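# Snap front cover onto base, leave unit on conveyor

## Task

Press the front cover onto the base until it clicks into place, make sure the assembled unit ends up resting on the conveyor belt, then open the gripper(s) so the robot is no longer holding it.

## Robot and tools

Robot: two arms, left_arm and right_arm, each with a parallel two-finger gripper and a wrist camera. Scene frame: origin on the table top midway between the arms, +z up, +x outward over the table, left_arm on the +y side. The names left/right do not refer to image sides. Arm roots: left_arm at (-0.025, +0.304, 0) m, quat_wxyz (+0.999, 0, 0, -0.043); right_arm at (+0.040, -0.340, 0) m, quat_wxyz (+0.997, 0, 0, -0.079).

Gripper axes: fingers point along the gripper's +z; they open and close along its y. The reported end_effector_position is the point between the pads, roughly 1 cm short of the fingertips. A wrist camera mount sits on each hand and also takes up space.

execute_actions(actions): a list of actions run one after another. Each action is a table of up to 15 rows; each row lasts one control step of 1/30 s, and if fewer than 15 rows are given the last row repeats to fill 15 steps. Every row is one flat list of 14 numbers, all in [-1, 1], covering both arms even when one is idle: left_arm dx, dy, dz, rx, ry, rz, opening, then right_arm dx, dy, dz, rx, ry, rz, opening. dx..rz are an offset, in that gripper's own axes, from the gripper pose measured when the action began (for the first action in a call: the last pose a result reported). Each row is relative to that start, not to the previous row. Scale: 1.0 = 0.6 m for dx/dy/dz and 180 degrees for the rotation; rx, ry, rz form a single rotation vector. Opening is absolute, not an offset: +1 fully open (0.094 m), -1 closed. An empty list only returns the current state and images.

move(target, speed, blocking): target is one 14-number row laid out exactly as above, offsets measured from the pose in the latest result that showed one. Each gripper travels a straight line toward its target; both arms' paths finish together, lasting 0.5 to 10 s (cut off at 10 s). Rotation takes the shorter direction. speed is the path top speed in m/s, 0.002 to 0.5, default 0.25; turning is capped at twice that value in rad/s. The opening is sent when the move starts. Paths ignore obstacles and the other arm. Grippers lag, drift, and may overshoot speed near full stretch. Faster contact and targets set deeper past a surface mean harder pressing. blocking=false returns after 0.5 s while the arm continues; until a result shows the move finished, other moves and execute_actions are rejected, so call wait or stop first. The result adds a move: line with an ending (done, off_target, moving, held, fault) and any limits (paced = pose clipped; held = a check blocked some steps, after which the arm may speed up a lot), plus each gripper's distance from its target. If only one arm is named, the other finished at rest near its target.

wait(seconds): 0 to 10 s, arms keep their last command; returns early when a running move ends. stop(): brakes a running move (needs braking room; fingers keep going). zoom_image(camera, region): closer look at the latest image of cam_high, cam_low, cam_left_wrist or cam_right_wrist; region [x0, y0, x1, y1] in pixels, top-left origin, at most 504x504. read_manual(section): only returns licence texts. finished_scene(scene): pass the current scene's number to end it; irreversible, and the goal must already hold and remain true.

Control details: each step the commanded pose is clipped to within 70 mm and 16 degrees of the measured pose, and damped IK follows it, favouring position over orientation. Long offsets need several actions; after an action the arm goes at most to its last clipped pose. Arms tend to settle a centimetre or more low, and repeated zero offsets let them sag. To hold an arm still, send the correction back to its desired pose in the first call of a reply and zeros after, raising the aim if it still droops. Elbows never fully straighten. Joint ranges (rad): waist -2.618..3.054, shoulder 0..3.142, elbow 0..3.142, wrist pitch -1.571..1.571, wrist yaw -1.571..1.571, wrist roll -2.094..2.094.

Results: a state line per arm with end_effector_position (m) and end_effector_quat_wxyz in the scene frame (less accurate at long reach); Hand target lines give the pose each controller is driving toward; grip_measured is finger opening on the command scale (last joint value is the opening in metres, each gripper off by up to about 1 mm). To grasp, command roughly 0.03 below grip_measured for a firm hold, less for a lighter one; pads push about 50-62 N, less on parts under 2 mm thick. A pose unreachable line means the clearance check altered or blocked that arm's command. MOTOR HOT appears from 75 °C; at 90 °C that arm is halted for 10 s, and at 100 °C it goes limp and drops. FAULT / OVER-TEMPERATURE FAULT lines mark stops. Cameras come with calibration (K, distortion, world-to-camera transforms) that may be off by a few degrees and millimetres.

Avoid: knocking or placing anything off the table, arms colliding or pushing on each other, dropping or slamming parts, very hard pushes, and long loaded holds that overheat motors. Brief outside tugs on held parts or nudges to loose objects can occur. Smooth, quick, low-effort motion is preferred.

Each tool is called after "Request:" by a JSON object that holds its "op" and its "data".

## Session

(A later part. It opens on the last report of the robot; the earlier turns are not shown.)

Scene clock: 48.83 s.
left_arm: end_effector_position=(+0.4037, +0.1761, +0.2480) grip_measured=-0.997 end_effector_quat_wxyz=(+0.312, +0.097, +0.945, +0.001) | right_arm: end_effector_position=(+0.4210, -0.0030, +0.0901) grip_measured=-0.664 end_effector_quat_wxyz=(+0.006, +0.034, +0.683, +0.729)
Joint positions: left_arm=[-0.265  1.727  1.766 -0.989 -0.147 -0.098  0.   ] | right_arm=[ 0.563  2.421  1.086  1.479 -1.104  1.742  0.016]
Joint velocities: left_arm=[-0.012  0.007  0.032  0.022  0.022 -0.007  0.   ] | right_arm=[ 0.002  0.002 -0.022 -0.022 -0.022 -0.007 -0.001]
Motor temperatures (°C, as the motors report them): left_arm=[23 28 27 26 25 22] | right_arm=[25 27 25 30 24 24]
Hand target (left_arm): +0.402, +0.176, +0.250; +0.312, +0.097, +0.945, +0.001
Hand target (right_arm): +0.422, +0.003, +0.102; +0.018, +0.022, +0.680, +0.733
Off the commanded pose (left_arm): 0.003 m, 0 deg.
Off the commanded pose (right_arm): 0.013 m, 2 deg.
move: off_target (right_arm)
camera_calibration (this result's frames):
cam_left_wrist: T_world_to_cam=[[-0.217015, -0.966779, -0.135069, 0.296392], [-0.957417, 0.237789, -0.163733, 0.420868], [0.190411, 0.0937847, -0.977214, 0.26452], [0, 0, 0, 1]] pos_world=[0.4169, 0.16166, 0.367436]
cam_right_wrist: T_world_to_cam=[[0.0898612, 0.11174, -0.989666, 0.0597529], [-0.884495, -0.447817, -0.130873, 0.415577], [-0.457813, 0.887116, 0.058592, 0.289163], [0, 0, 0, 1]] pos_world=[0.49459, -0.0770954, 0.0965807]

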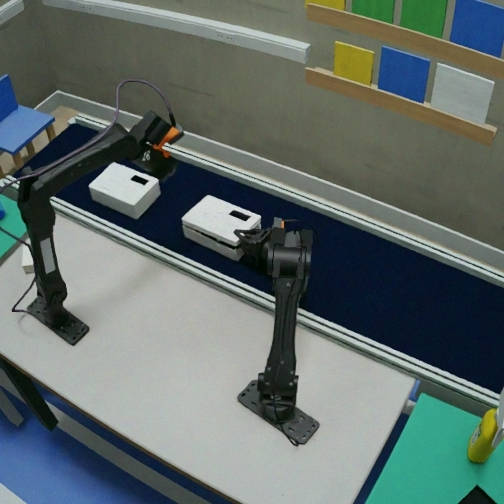

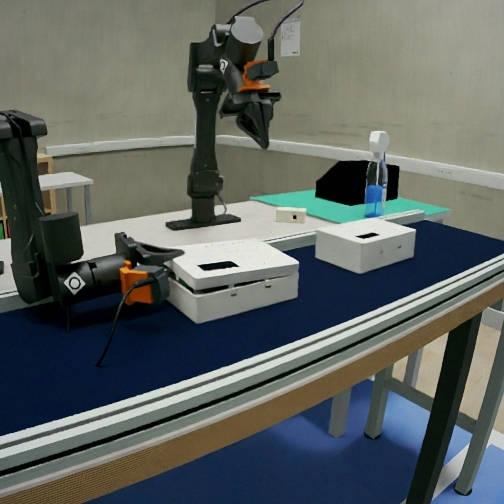

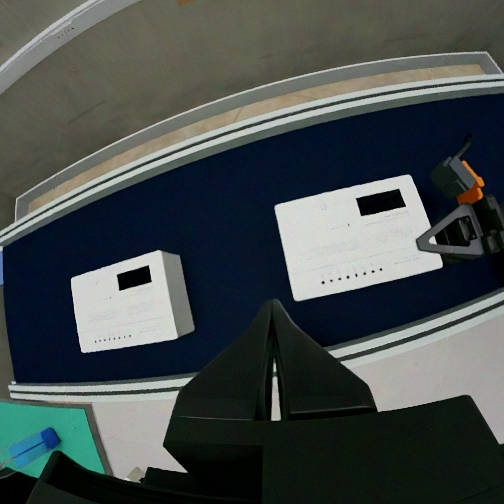

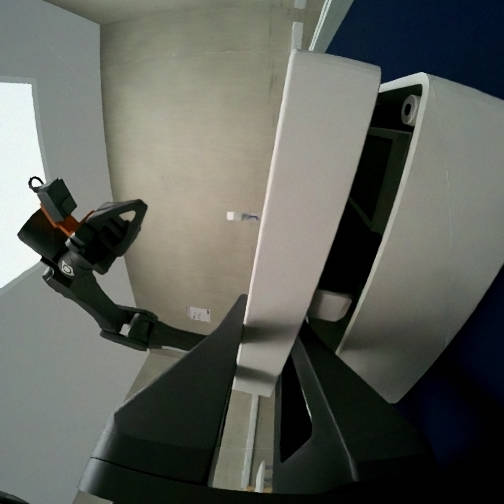

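Request:
{"op": "move", "data": {"target": [0.063,-0.108,0.262,0,0,0,-1, 0.0,0.012,0.005,0,0,0,-0.8], "speed": 0.15}}

Scene clock: 50.80 s.
left_arm: end_effector_position=(+0.4535, +0.1146, +0.0944) grip_measured=-0.997 end_effector_quat_wxyz=(+0.307, +0.100, +0.946, -0.004) | right_arm: end_effector_position=(+0.4211, -0.0030, +0.0894) grip_measured=-0.664 end_effector_quat_wxyz=(+0.006, +0.035, +0.684, +0.729)
Joint positions: left_arm=[-0.358  2.004  1.519 -0.487 -0.188 -0.174  0.   ] | right_arm=[ 0.563  2.421  1.086  1.474 -1.104  1.738  0.016]
Joint velocities: left_arm=[-0.017  0.012 -0.002  0.022 -0.022 -0.051  0.   ] | right_arm=[-0.012 -0.007  0.012 -0.066 -0.037  0.066  0.001]
Motor temperatures (°C, as the motors report them): left_arm=[23 28 27 26 25 22] | right_arm=[25 28 25 30 24 24]
Hand target (left_arm): +0.454, +0.113, +0.093; +0.312, +0.097, +0.945, +0.001
Hand target (right_arm): +0.421, -0.001, +0.097; +0.006, +0.035, +0.683, +0.730
Off the commanded pose (left_arm): 0.005 m, 1 deg.
Off the commanded pose (right_arm): 0.008 m, 0 deg.
move: done
camera_calibration (this result's frames):
cam_left_wrist: T_world_to_cam=[[-0.226607, -0.965625, -0.12735, 0.230478], [-0.957251, 0.244936, -0.153875, 0.456124], [0.179778, 0.0870367, -0.979849, 0.116593], [0, 0, 0, 1]] pos_world=[0.467892, 0.100686, 0.213782]
cam_right_wrist: T_world_to_cam=[[0.0891361, 0.109569, -0.989974, 0.0593346], [-0.884702, -0.447886, -0.129229, 0.415523], [-0.457555, 0.887351, 0.057013, 0.289247], [0, 0, 0, 1]] pos_world=[0.494672, -0.0770582, 0.0959465]

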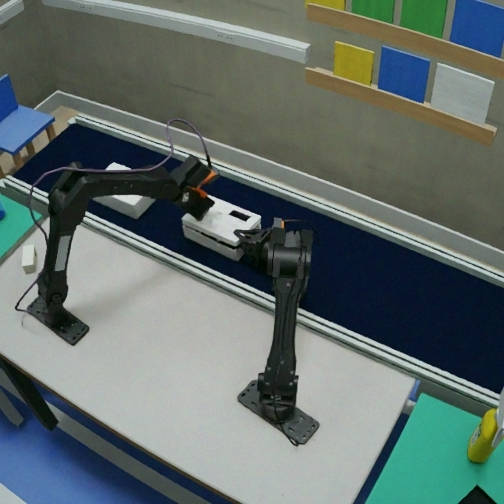

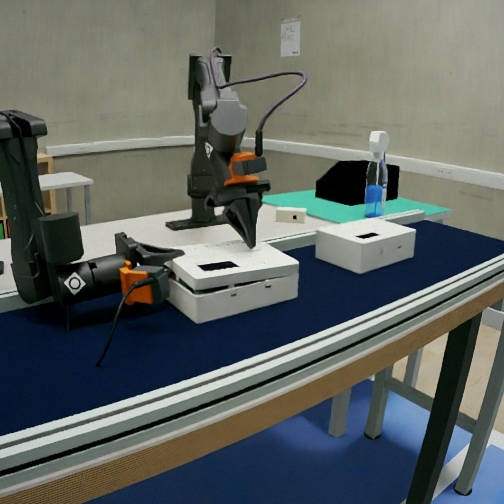

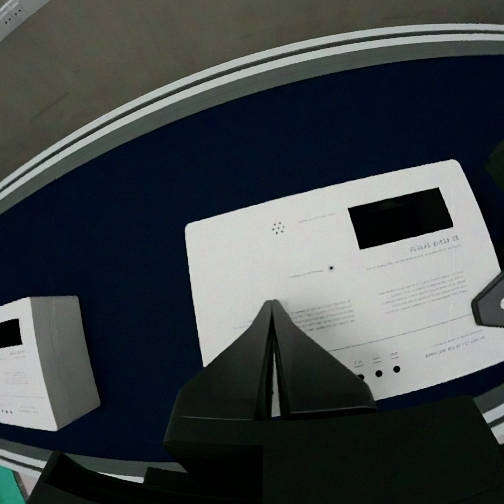

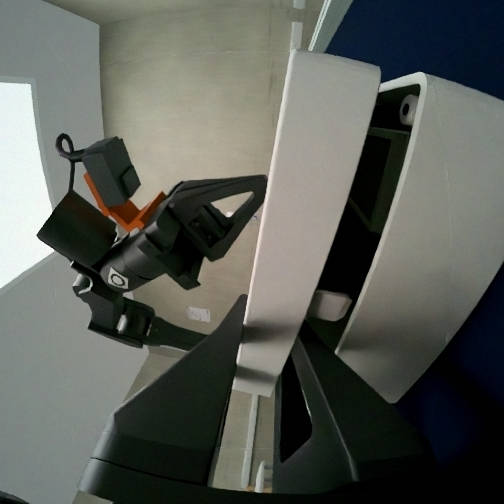

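Request:
{"op": "move", "data": {"target": [0.0196,-0.002,0.027,0,0,0,-1, 0.0,-0.006,0.004,0,0,0,-0.8], "speed": 0.03}}

Request:
{"op": "zoom_image", "data": {"camera": "cam_low", "region": [90, 200, 320, 340]}}

Scene clock: 51.90 s.
left_arm: end_effector_position=(+0.4575, +0.1127, +0.0905) grip_measured=-0.997 end_effector_quat_wxyz=(+0.322, +0.098, +0.942, -0.009) | right_arm: end_effector_position=(+0.4211, -0.0030, +0.0894) grip_measured=-0.664 end_effector_quat_wxyz=(+0.006, +0.035, +0.684, +0.729)
Joint positions: left_arm=[-0.358  2.004  1.483 -0.417 -0.188 -0.174  0.   ] | right_arm=[ 0.563  2.421  1.086  1.474 -1.104  1.737  0.016]
Joint velocities: left_arm=[-0.007 -0.002 -0.032 -0.051  0.081 -0.037  0.001] | right_arm=[ 0.007 -0.012 -0.002 -0.037 -0.007  0.007 -0.001]
Motor temperatures (°C, as the motors report them): left_arm=[23 28 27 26 25 22] | right_arm=[25 28 25 30 24 24]
Hand target (left_arm): +0.453, +0.115, +0.075; +0.307, +0.100, +0.946, -0.004
Hand target (right_arm): +0.421, -0.000, +0.086; +0.006, +0.035, +0.684, +0.729
Off the commanded pose (left_arm): 0.017 m, 2 deg.
Off the commanded pose (right_arm): 0.004 m, 0 deg.
move: off_target (left_arm)
camera_calibration (this result's frames):
cam_left_wrist: T_world_to_cam=[[-0.222811, -0.967426, -0.120178, 0.226863], [-0.952026, 0.242458, -0.186708, 0.460704], [0.209764, 0.0728122, -0.975037, 0.0996377], [0, 0, 0, 1]] pos_world=[0.468249, 0.100517, 0.210432]
cam_right_wrist: T_world_to_cam=[[0.089515, 0.109545, -0.989943, 0.0591721], [-0.884664, -0.447868, -0.129555, 0.415536], [-0.457556, 0.887364, 0.0568194, 0.289265], [0, 0, 0, 1]] pos_world=[0.494668, -0.0770598, 0.0959761]

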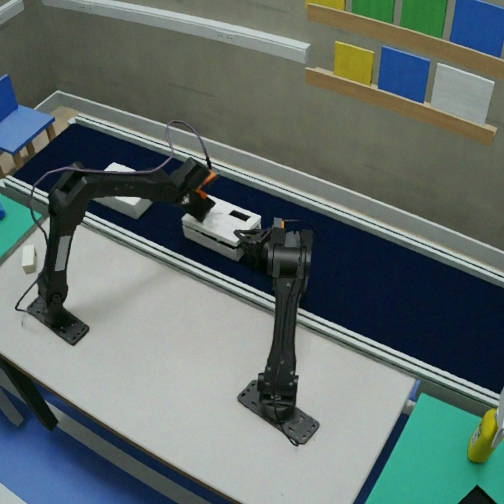

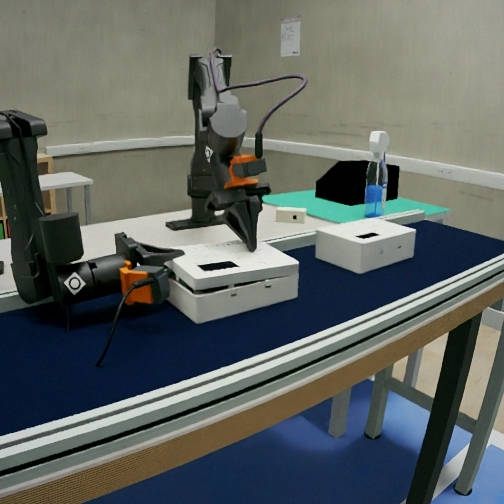

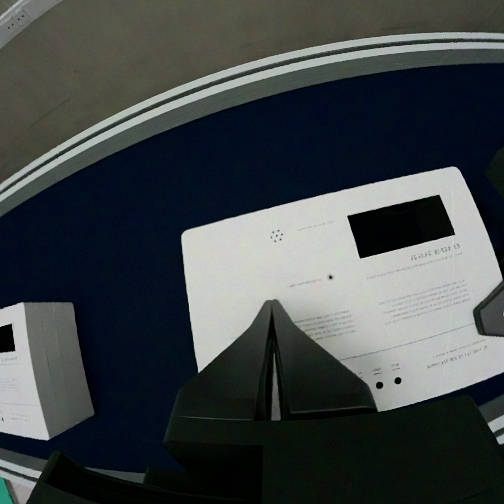

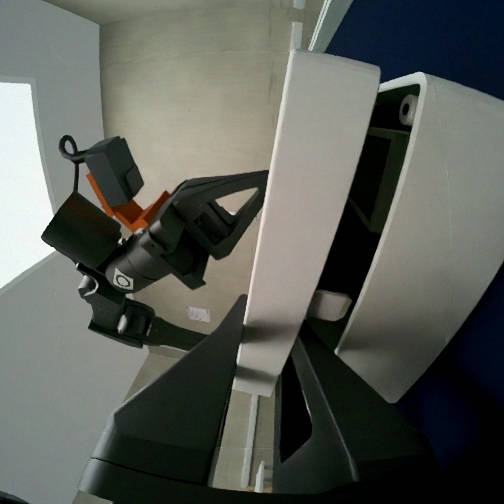

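Region (90, 200, 320, 340) of cam_low's 504x504 image, scaled by 2.191, with more detail than that image has; it fills the top 307 rows of this view, and the rest is white.

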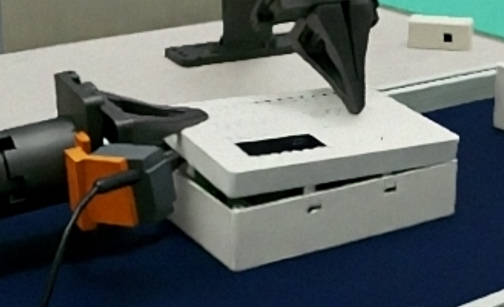

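Request:
{"op": "execute_actions", "data": {"actions": [[[0.016,0,0.022,0,0,0,-1, 0,0,0,0,0,0,-0.55]]]}}

Request:
{"op": "move", "data": {"target": [0.016,0,0.022,0,0,0,-1, 0.0,0.0,-0.09,0,0,0,-0.55], "speed": 0.04}}

Request:
{"op": "zoom_image", "data": {"camera": "cam_low", "region": [90, 200, 320, 340]}}

Scene clock: 52.63 s.
left_arm: end_effector_position=(+0.4616, +0.1108, +0.0895) grip_measured=-0.997 end_effector_quat_wxyz=(+0.337, +0.096, +0.937, -0.014) | right_arm: end_effector_position=(+0.4211, -0.0030, +0.0892) grip_measured=-0.552 end_effector_quat_wxyz=(+0.005, +0.035, +0.684, +0.729)
Joint positions: left_arm=[-0.358  2.004  1.46  -0.362 -0.188 -0.174  0.   ] | right_arm=[ 0.563  2.421  1.086  1.473 -1.104  1.737  0.021]
Joint velocities: left_arm=[-0.012 -0.012  0.002 -0.007  0.022 -0.007  0.001] | right_arm=[ 0.017 -0.022 -0.007  0.051  0.007  0.051 -0.001]
Motor temperatures (°C, as the motors report them): left_arm=[23 28 27 26 25 22] | right_arm=[25 28 25 30 24 24]
Hand target (left_arm): +0.458, +0.114, +0.074; +0.322, +0.098, +0.942, -0.009
Hand target (right_arm): +0.421, -0.003, +0.089; +0.006, +0.035, +0.684, +0.729
Off the commanded pose (left_arm): 0.016 m, 2 deg.
Off the commanded pose (right_arm): 0.000 m, 0 deg.
camera_calibration (this result's frames):
cam_left_wrist: T_world_to_cam=[[-0.219188, -0.96905, -0.113573, 0.223759], [-0.946203, 0.239518, -0.217556, 0.465319], [0.238026, 0.0597772, -0.969418, 0.0858718], [0, 0, 0, 1]] pos_world=[0.468892, 0.100249, 0.209892]
cam_right_wrist: T_world_to_cam=[[0.0884732, 0.109099, -0.990086, 0.0594504], [-0.884799, -0.447926, -0.128423, 0.415493], [-0.457496, 0.887389, 0.0569017, 0.289244], [0, 0, 0, 1]] pos_world=[0.494696, -0.0770476, 0.0957613]

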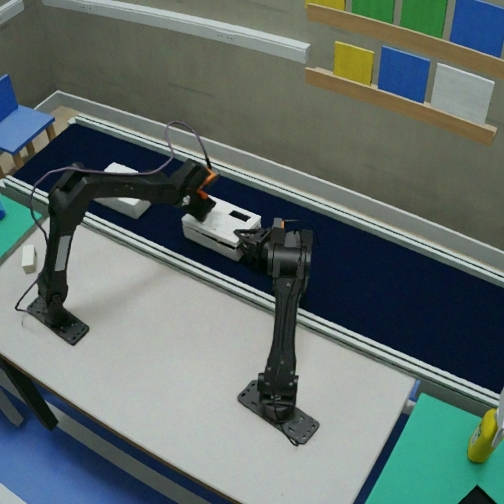

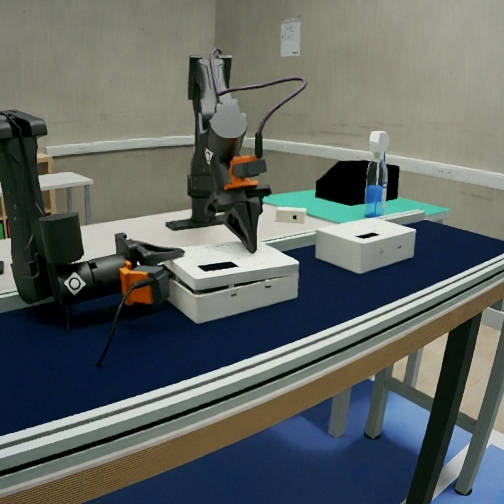

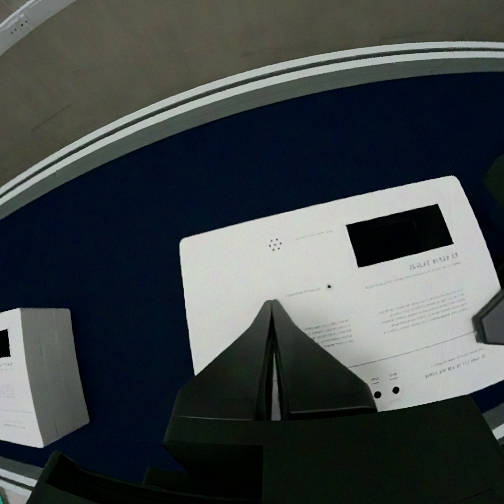

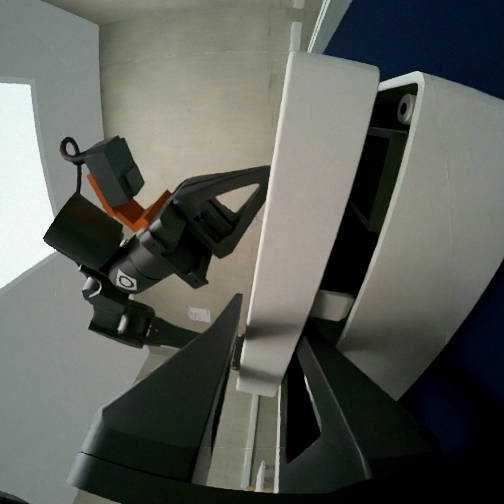

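Scene clock: 54.27 s.
left_arm: end_effector_position=(+0.4651, +0.1091, +0.0846) grip_measured=-0.997 end_effector_quat_wxyz=(+0.345, +0.095, +0.934, -0.017) | right_arm: end_effector_position=(+0.4224, -0.0520, +0.0801) grip_measured=-0.552 end_effector_quat_wxyz=(+0.001, +0.042, +0.688, +0.725)
Joint positions: left_arm=[-0.358  2.014  1.442 -0.316 -0.188 -0.174  0.   ] | right_arm=[ 0.445  2.421  1.015  1.551 -1.219  1.766  0.021]
Joint velocities: left_arm=[-0.017 -0.002 -0.037 -0.066 -0.022 -0.037 -0.001] | right_arm=[0.007 0.012 0.002 0.022 0.051 0.037 0.001]
Motor temperatures (°C, as the motors report them): left_arm=[23 28 27 26 25 22] | right_arm=[25 28 25 30 24 24]
Hand target (left_arm): +0.462, +0.112, +0.073; +0.336, +0.096, +0.937, -0.014
Hand target (right_arm): +0.419, -0.057, +0.086; +0.005, +0.035, +0.687, +0.726
Off the commanded pose (left_arm): 0.012 m, 1 deg.
Off the commanded pose (right_arm): 0.009 m, 1 deg.
joint sent to its limit (right arm) — the command would take joint 4 (wrist pitch) past its upper limit, so that joint was sent only as far as its limit.
move: off_target (left_arm)
camera_calibration (this result's frames):
cam_left_wrist: T_world_to_cam=[[-0.217342, -0.969926, -0.109575, 0.22127], [-0.942459, 0.237742, -0.235052, 0.467827], [0.254034, 0.0521833, -0.965787, 0.0734453], [0, 0, 0, 1]] pos_world=[0.470342, 0.0995608, 0.205142]
cam_right_wrist: T_world_to_cam=[[0.0733394, 0.0982546, -0.992455, 0.0616982], [-0.887811, -0.446905, -0.109851, 0.393293], [-0.454326, 0.889169, 0.0544558, 0.332808], [0, 0, 0, 1]] pos_world=[0.495848, -0.12622, 0.0863129]

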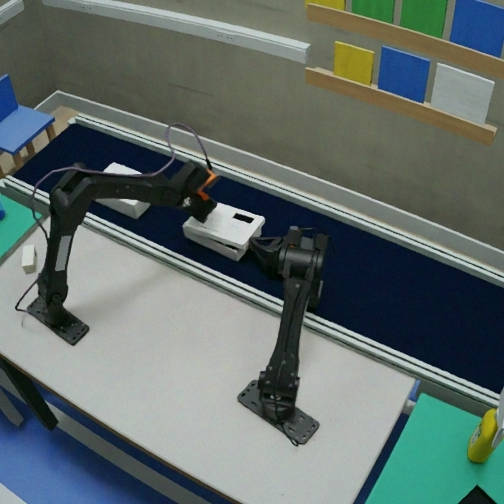

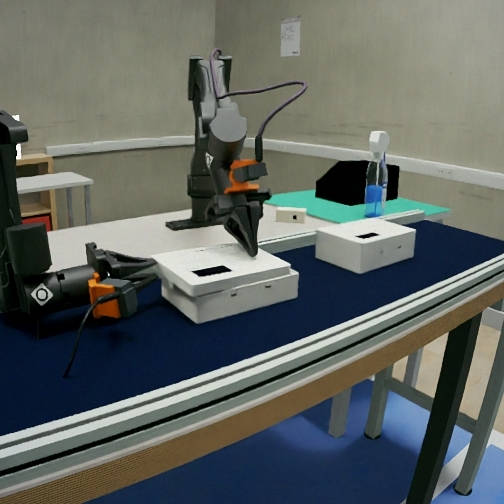

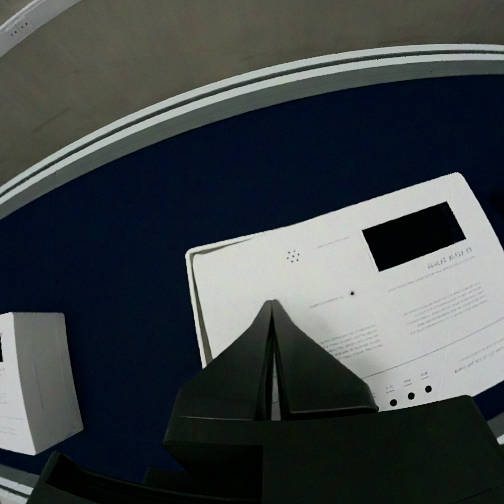

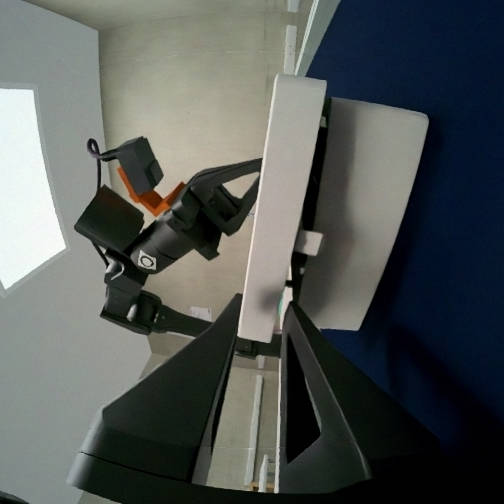

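Region (90, 200, 320, 340) of cam_low's 504x504 image, scaled by 2.191, with more detail than that image has; it fills the top 307 rows of this view, and the rest is white.

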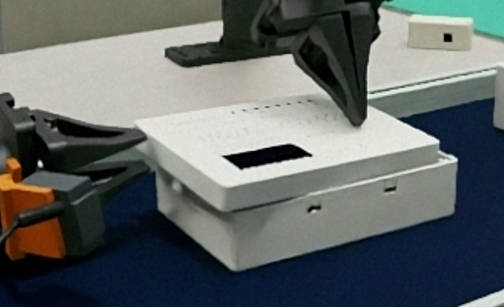

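Request:
{"op": "move", "data": {"target": [-0.1,0.1,-0.2,0,0,0,-1, 0.0,0.05,-0.07,0,0,0,-0.3], "speed": 0.15}}

Scene clock: 56.87 s.
left_arm: end_effector_position=(+0.4457, +0.1654, +0.2097) grip_measured=-0.997 end_effector_quat_wxyz=(+0.342, +0.093, +0.935, -0.013) | right_arm: end_effector_position=(+0.4268, -0.0912, +0.1045) grip_measured=-0.302 end_effector_quat_wxyz=(-0.001, +0.044, +0.688, +0.724)
Joint positions: left_arm=[-0.248  1.809  1.669 -0.74  -0.125 -0.089  0.   ] | right_arm=[ 0.344  2.336  0.978  1.553 -1.318  1.826  0.033]
Joint velocities: left_arm=[-0.002  0.007 -0.002 -0.066  0.022 -0.066 -0.   ] | right_arm=[ 0.007  0.012 -0.002 -0.007 -0.007 -0.007 -0.   ]
Motor temperatures (°C, as the motors report them): left_arm=[23 28 27 26 25 22] | right_arm=[25 28 25 30 24 24]
Hand target (left_arm): +0.445, +0.167, +0.218; +0.345, +0.095, +0.934, -0.017
Hand target (right_arm): +0.423, -0.096, +0.108; +0.002, +0.041, +0.688, +0.724
Off the commanded pose (left_arm): 0.009 m, 1 deg.
Off the commanded pose (right_arm): 0.008 m, 0 deg.
joint sent to its limit (right arm) — the command would take joint 4 (wrist pitch) past its upper limit, so that joint was sent only as far as its limit.
move: done
camera_calibration (this result's frames):
cam_left_wrist: T_world_to_cam=[[-0.212692, -0.970336, -0.114932, 0.284471], [-0.944692, 0.234257, -0.229522, 0.466051], [0.249637, 0.0597583, -0.966494, 0.19705], [0, 0, 0, 1]] pos_world=[0.451588, 0.155082, 0.330111]
cam_right_wrist: T_world_to_cam=[[0.0661959, 0.0972214, -0.993059, 0.092415], [-0.888746, -0.446685, -0.102973, 0.382088], [-0.453596, 0.889393, 0.0568364, 0.367721], [0, 0, 0, 1]] pos_world=[0.500258, -0.16536, 0.110219]

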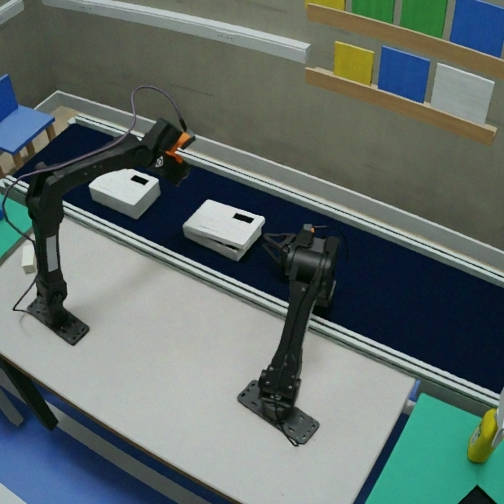

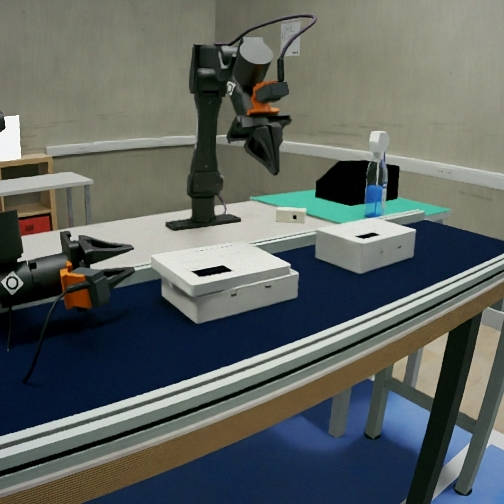

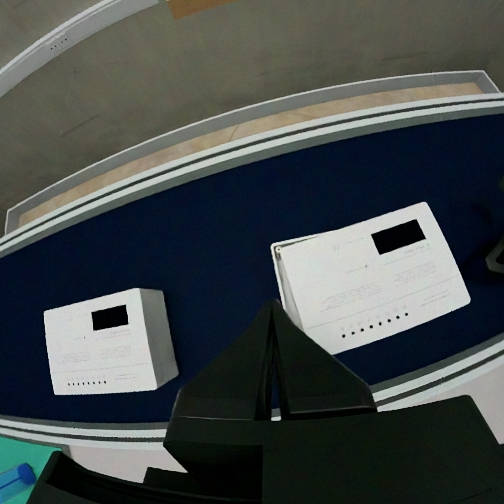

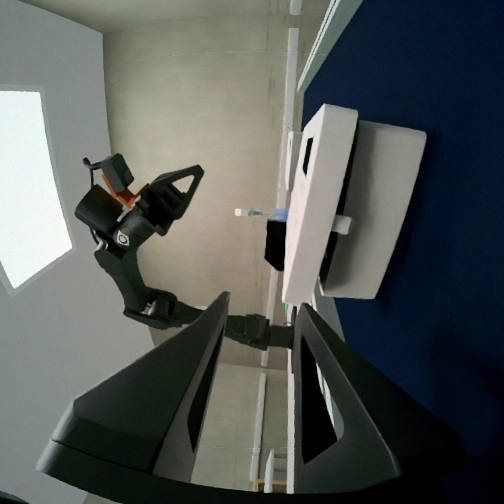

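Request:
{"op": "move", "data": {"target": [0,0,-0.01,0,0,0,-1, -0.127,0.094,0.106,0.190,0.2327,-0.4983,-0.3], "speed": 0.35}}

Scene clock: 61.50 s.
left_arm: end_effector_position=(+0.4456, +0.1655, +0.2095) grip_measured=-0.997 end_effector_quat_wxyz=(+0.342, +0.094, +0.935, -0.013) | right_arm: end_effector_position=(+0.5097, -0.0399, +0.1562) grip_measured=-0.302 end_effector_quat_wxyz=(-0.382, +0.505, -0.492, -0.598)
Joint positions: left_arm=[-0.248  1.809  1.669 -0.741 -0.125 -0.089  0.   ] | right_arm=[ 0.4    2.63   1.847  1.344 -1.557  0.765  0.033]
Joint velocities: left_arm=[-0.007 -0.007  0.012 -0.051  0.022  0.051  0.001] | right_arm=[-0.002 -0.007  0.007  0.007 -0.037 -0.007 -0.001]
Motor temperatures (°C, as the motors report them): left_arm=[23 28 27 26 25 22] | right_arm=[25 29 25 30 24 24]
Hand target (left_arm): +0.442, +0.166, +0.214; +0.343, +0.093, +0.935, -0.013
Hand target (right_arm): +0.509, -0.034, +0.159; -0.390, +0.517, -0.479, -0.593
Off the commanded pose (left_arm): 0.006 m, 0 deg.
Off the commanded pose (right_arm): 0.005 m, 47 deg; orientation clipped at the last step of the last action.
joint sent to its limit (right arm) — the command would take joint 5 (wrist yaw) past its lower limit, so that joint was sent only as far as its limit.
move: off_target (right_arm); limits=paced
camera_calibration (this result's frames):
cam_left_wrist: T_world_to_cam=[[-0.213055, -0.970217, -0.115264, 0.284686], [-0.944781, 0.234646, -0.228757, 0.465697], [0.24899, 0.0601617, -0.966636, 0.197216], [0, 0, 0, 1]] pos_world=[0.451531, 0.155068, 0.329982]
cam_right_wrist: T_world_to_cam=[[0.957178, 0.279059, -0.077044, -0.456658], [0.0748757, -0.495709, -0.865255, 0.109985], [-0.279649, 0.822435, -0.495377, 0.351736], [0, 0, 0, 1]] pos_world=[0.527231, -0.107325, 0.234224]

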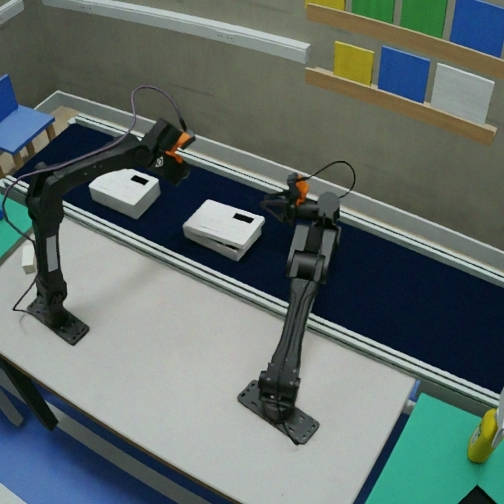

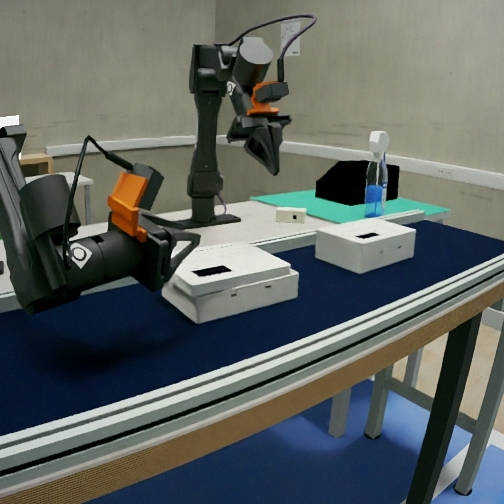

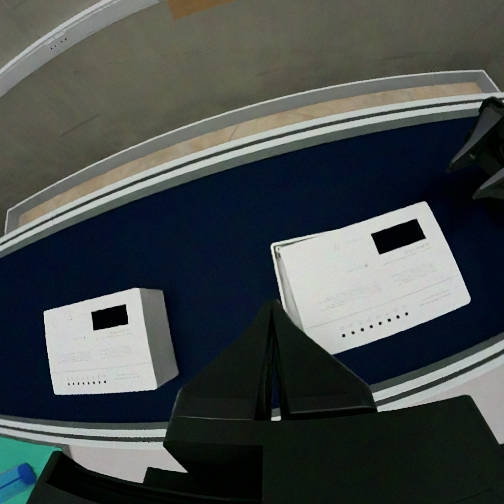

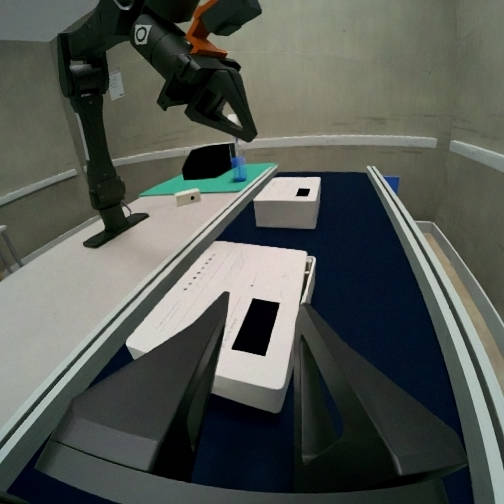

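Request:
{"op": "move", "data": {"target": [0,0,-0.01,0,0,0,-1, 0,0,0,0.28,0,0,-0.3], "speed": 0.35}}

Scene clock: 63.70 s.
left_arm: end_effector_position=(+0.4456, +0.1655, +0.2095) grip_measured=-0.997 end_effector_quat_wxyz=(+0.342, +0.094, +0.935, -0.013) | right_arm: end_effector_position=(+0.5155, -0.0423, +0.1553) grip_measured=-0.302 end_effector_quat_wxyz=(+0.560, -0.296, +0.699, +0.331)
Joint positions: left_arm=[-0.248  1.809  1.669 -0.741 -0.125 -0.089  0.   ] | right_arm=[ 0.555  2.034  1.108  0.749 -0.531  0.043  0.033]
Joint velocities: left_arm=[-0.002 -0.017  0.017 -0.066  0.037 -0.007 -0.001] | right_arm=[ 0.007  0.002 -0.022 -0.037 -0.022  0.007  0.   ]
Motor temperatures (°C, as the motors report them): left_arm=[23 28 27 27 25 22] | right_arm=[25 29 25 30 24 24]
Hand target (left_arm): +0.442, +0.166, +0.214; +0.342, +0.094, +0.935, -0.013
Hand target (right_arm): +0.510, -0.041, +0.156; +0.558, -0.299, +0.702, +0.327
Off the commanded pose (left_arm): 0.006 m, 0 deg.
Off the commanded pose (right_arm): 0.006 m, 0 deg.
move: done
camera_calibration (this result's frames):
cam_left_wrist: T_world_to_cam=[[-0.213055, -0.970217, -0.115264, 0.284686], [-0.944781, 0.234646, -0.228757, 0.465697], [0.24899, 0.0601617, -0.966636, 0.197216], [0, 0, 0, 1]] pos_world=[0.451531, 0.155068, 0.329982]
cam_right_wrist: T_world_to_cam=[[0.833281, -0.552629, -0.0156144, -0.442414], [-0.359268, -0.519822, -0.775056, 0.316389], [0.420202, 0.651449, -0.6317, 0.0080612], [0, 0, 0, 1]] pos_world=[0.478937, -0.0852763, 0.243403]

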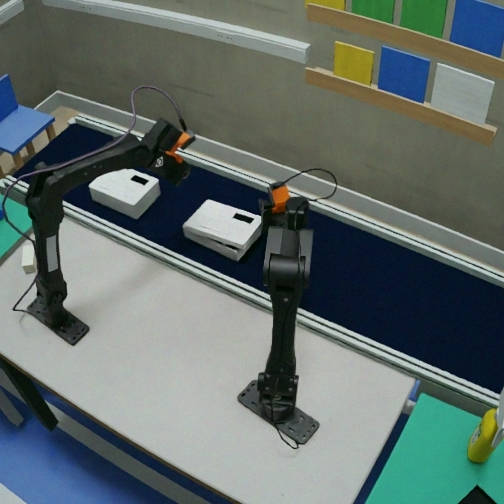

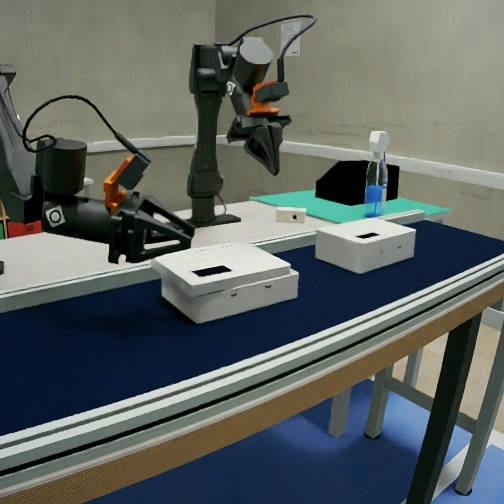

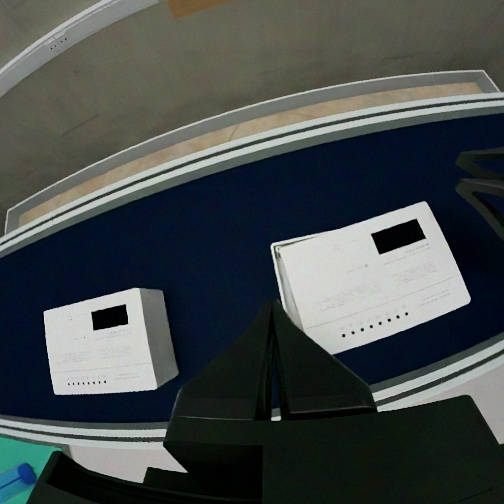

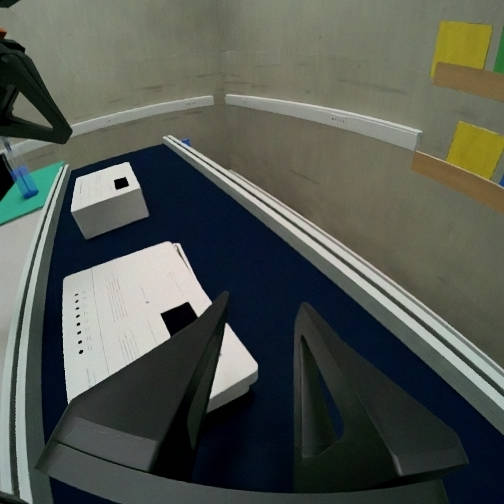

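Request:
{"op": "move", "data": {"target": [0,0,-0.01,0,0,0,-1, 0.034,0.005,0.002,-0.1963,0.1539,-0.1227,-0.3], "speed": 0.3}}

Scene clock: 66.70 s.
left_arm: end_effector_position=(+0.4456, +0.1655, +0.2095) grip_measured=-0.997 end_effector_quat_wxyz=(+0.342, +0.094, +0.935, -0.013) | right_arm: end_effector_position=(+0.5060, -0.0389, +0.1307) grip_measured=-0.302 end_effector_quat_wxyz=(-0.315, +0.647, -0.609, -0.333)
Joint positions: left_arm=[-0.248  1.809  1.669 -0.741 -0.125 -0.089  0.   ] | right_arm=[ 0.475  2.456  2.274 -1.046 -0.907 -1.147  0.033]
Joint velocities: left_arm=[-0.017 -0.017  0.002  0.007 -0.095  0.007 -0.001] | right_arm=[-0.012  0.002 -0.012 -0.037  0.066 -0.022  0.   ]
Motor temperatures (°C, as the motors report them): left_arm=[23 28 27 27 25 22] | right_arm=[25 29 25 30 24 24]
Hand target (left_arm): +0.442, +0.166, +0.214; +0.342, +0.094, +0.935, -0.013
Hand target (right_arm): +0.508, -0.041, +0.133; -0.316, +0.648, -0.607, -0.335
Off the commanded pose (left_arm): 0.006 m, 0 deg.
Off the commanded pose (right_arm): 0.006 m, 1 deg.
move: done
camera_calibration (this result's frames):
cam_left_wrist: T_world_to_cam=[[-0.213055, -0.970217, -0.115264, 0.284686], [-0.944781, 0.234646, -0.228757, 0.465697], [0.24899, 0.0601617, -0.966636, 0.197216], [0, 0, 0, 1]] pos_world=[0.451531, 0.155068, 0.329982]
cam_right_wrist: T_world_to_cam=[[0.981787, 0.175413, 0.0729668, -0.491407], [0.189923, -0.896508, -0.400254, -0.0458671], [-0.00479417, 0.406822, -0.913495, 0.236629], [0, 0, 0, 1]] pos_world=[0.492303, -0.0511871, 0.233658]

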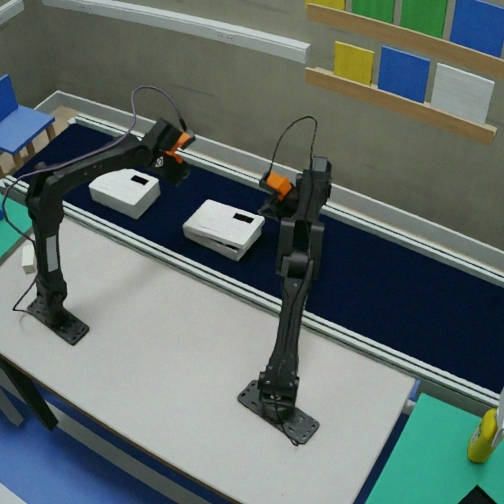

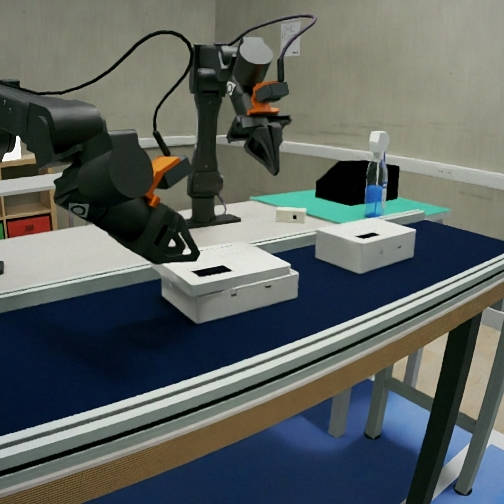

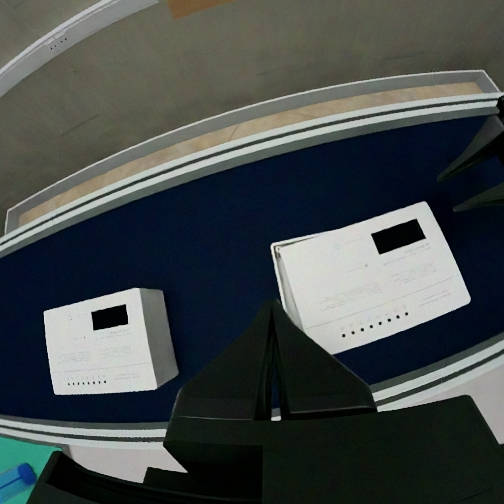

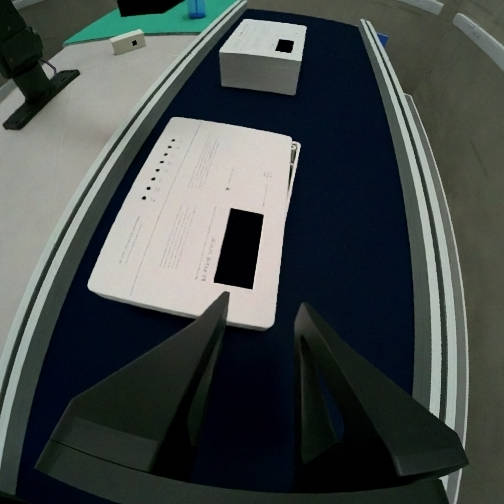

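Request:
{"op": "move", "data": {"target": [0,0,-0.01,0,0,0,-1, 0.005,-0.007,0.105,0,0,0,-0.3], "speed": 0.08}}

Scene clock: 68.40 s.
left_arm: end_effector_position=(+0.4456, +0.1655, +0.2095) grip_measured=-0.997 end_effector_quat_wxyz=(+0.342, +0.094, +0.935, -0.013) | right_arm: end_effector_position=(+0.5139, +0.0087, +0.1040) grip_measured=-0.302 end_effector_quat_wxyz=(-0.329, +0.651, -0.603, -0.323)
Joint positions: left_arm=[-0.248  1.809  1.669 -0.741 -0.125 -0.089  0.   ] | right_arm=[ 0.559  2.524  2.275 -0.846 -0.867 -1.024  0.033]
Joint velocities: left_arm=[-0.002 -0.012  0.007 -0.007  0.022 -0.066  0.   ] | right_arm=[-0.027 -0.007 -0.002  0.007  0.007  0.081 -0.   ]
Motor temperatures (°C, as the motors report them): left_arm=[23 28 27 27 25 22] | right_arm=[25 29 25 30 24 24]
Hand target (left_arm): +0.442, +0.166, +0.214; +0.342, +0.094, +0.935, -0.013
Hand target (right_arm): +0.507, +0.011, +0.093; -0.315, +0.647, -0.609, -0.333
Off the commanded pose (left_arm): 0.006 m, 0 deg.
Off the commanded pose (right_arm): 0.014 m, 2 deg.
move: off_target (right_arm)
camera_calibration (this result's frames):
cam_left_wrist: T_world_to_cam=[[-0.213055, -0.970217, -0.115264, 0.284686], [-0.944781, 0.234646, -0.228757, 0.465697], [0.24899, 0.0601617, -0.966636, 0.197216], [0, 0, 0, 1]] pos_world=[0.451531, 0.155068, 0.329982]
cam_right_wrist: T_world_to_cam=[[0.979154, 0.17068, 0.110119, -0.508087], [0.20085, -0.894396, -0.399643, -0.0211077], [0.0302792, 0.413429, -0.910033, 0.174518], [0, 0, 0, 1]] pos_world=[0.496451, -0.0043094, 0.206332]

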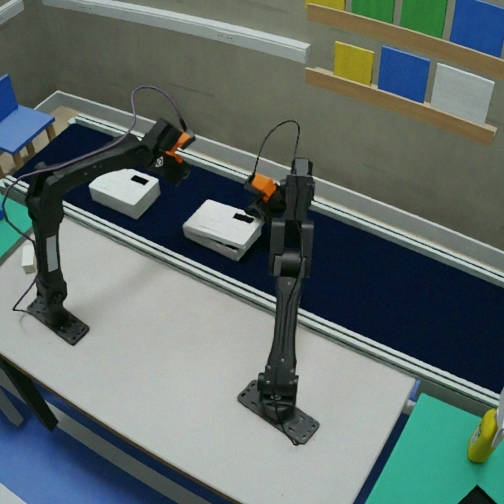

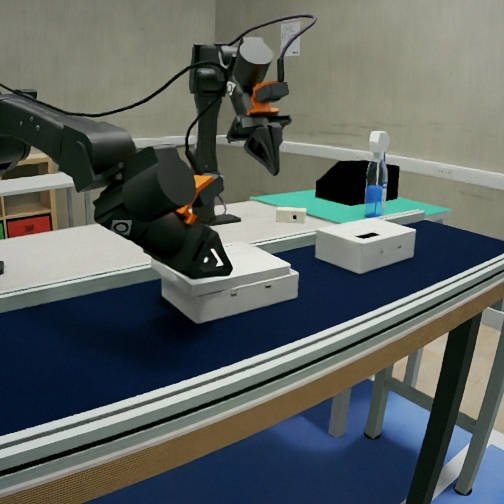

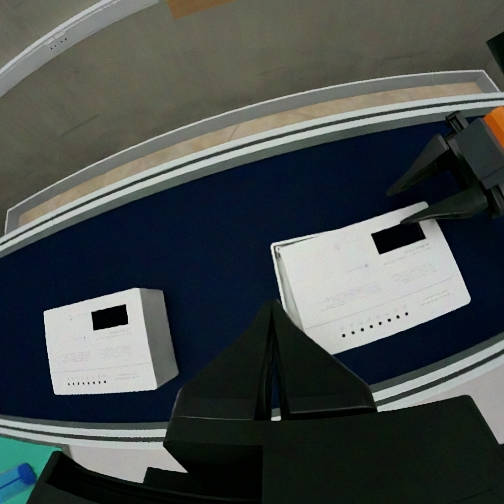

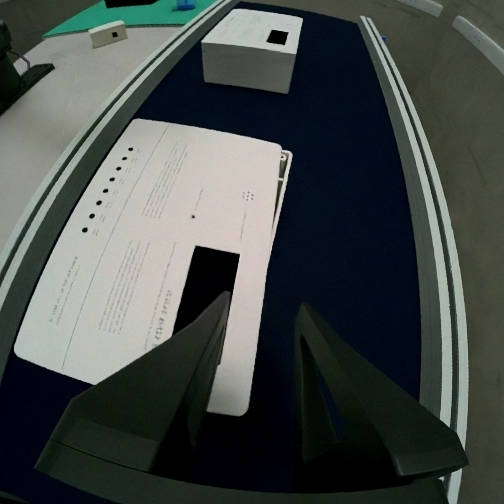

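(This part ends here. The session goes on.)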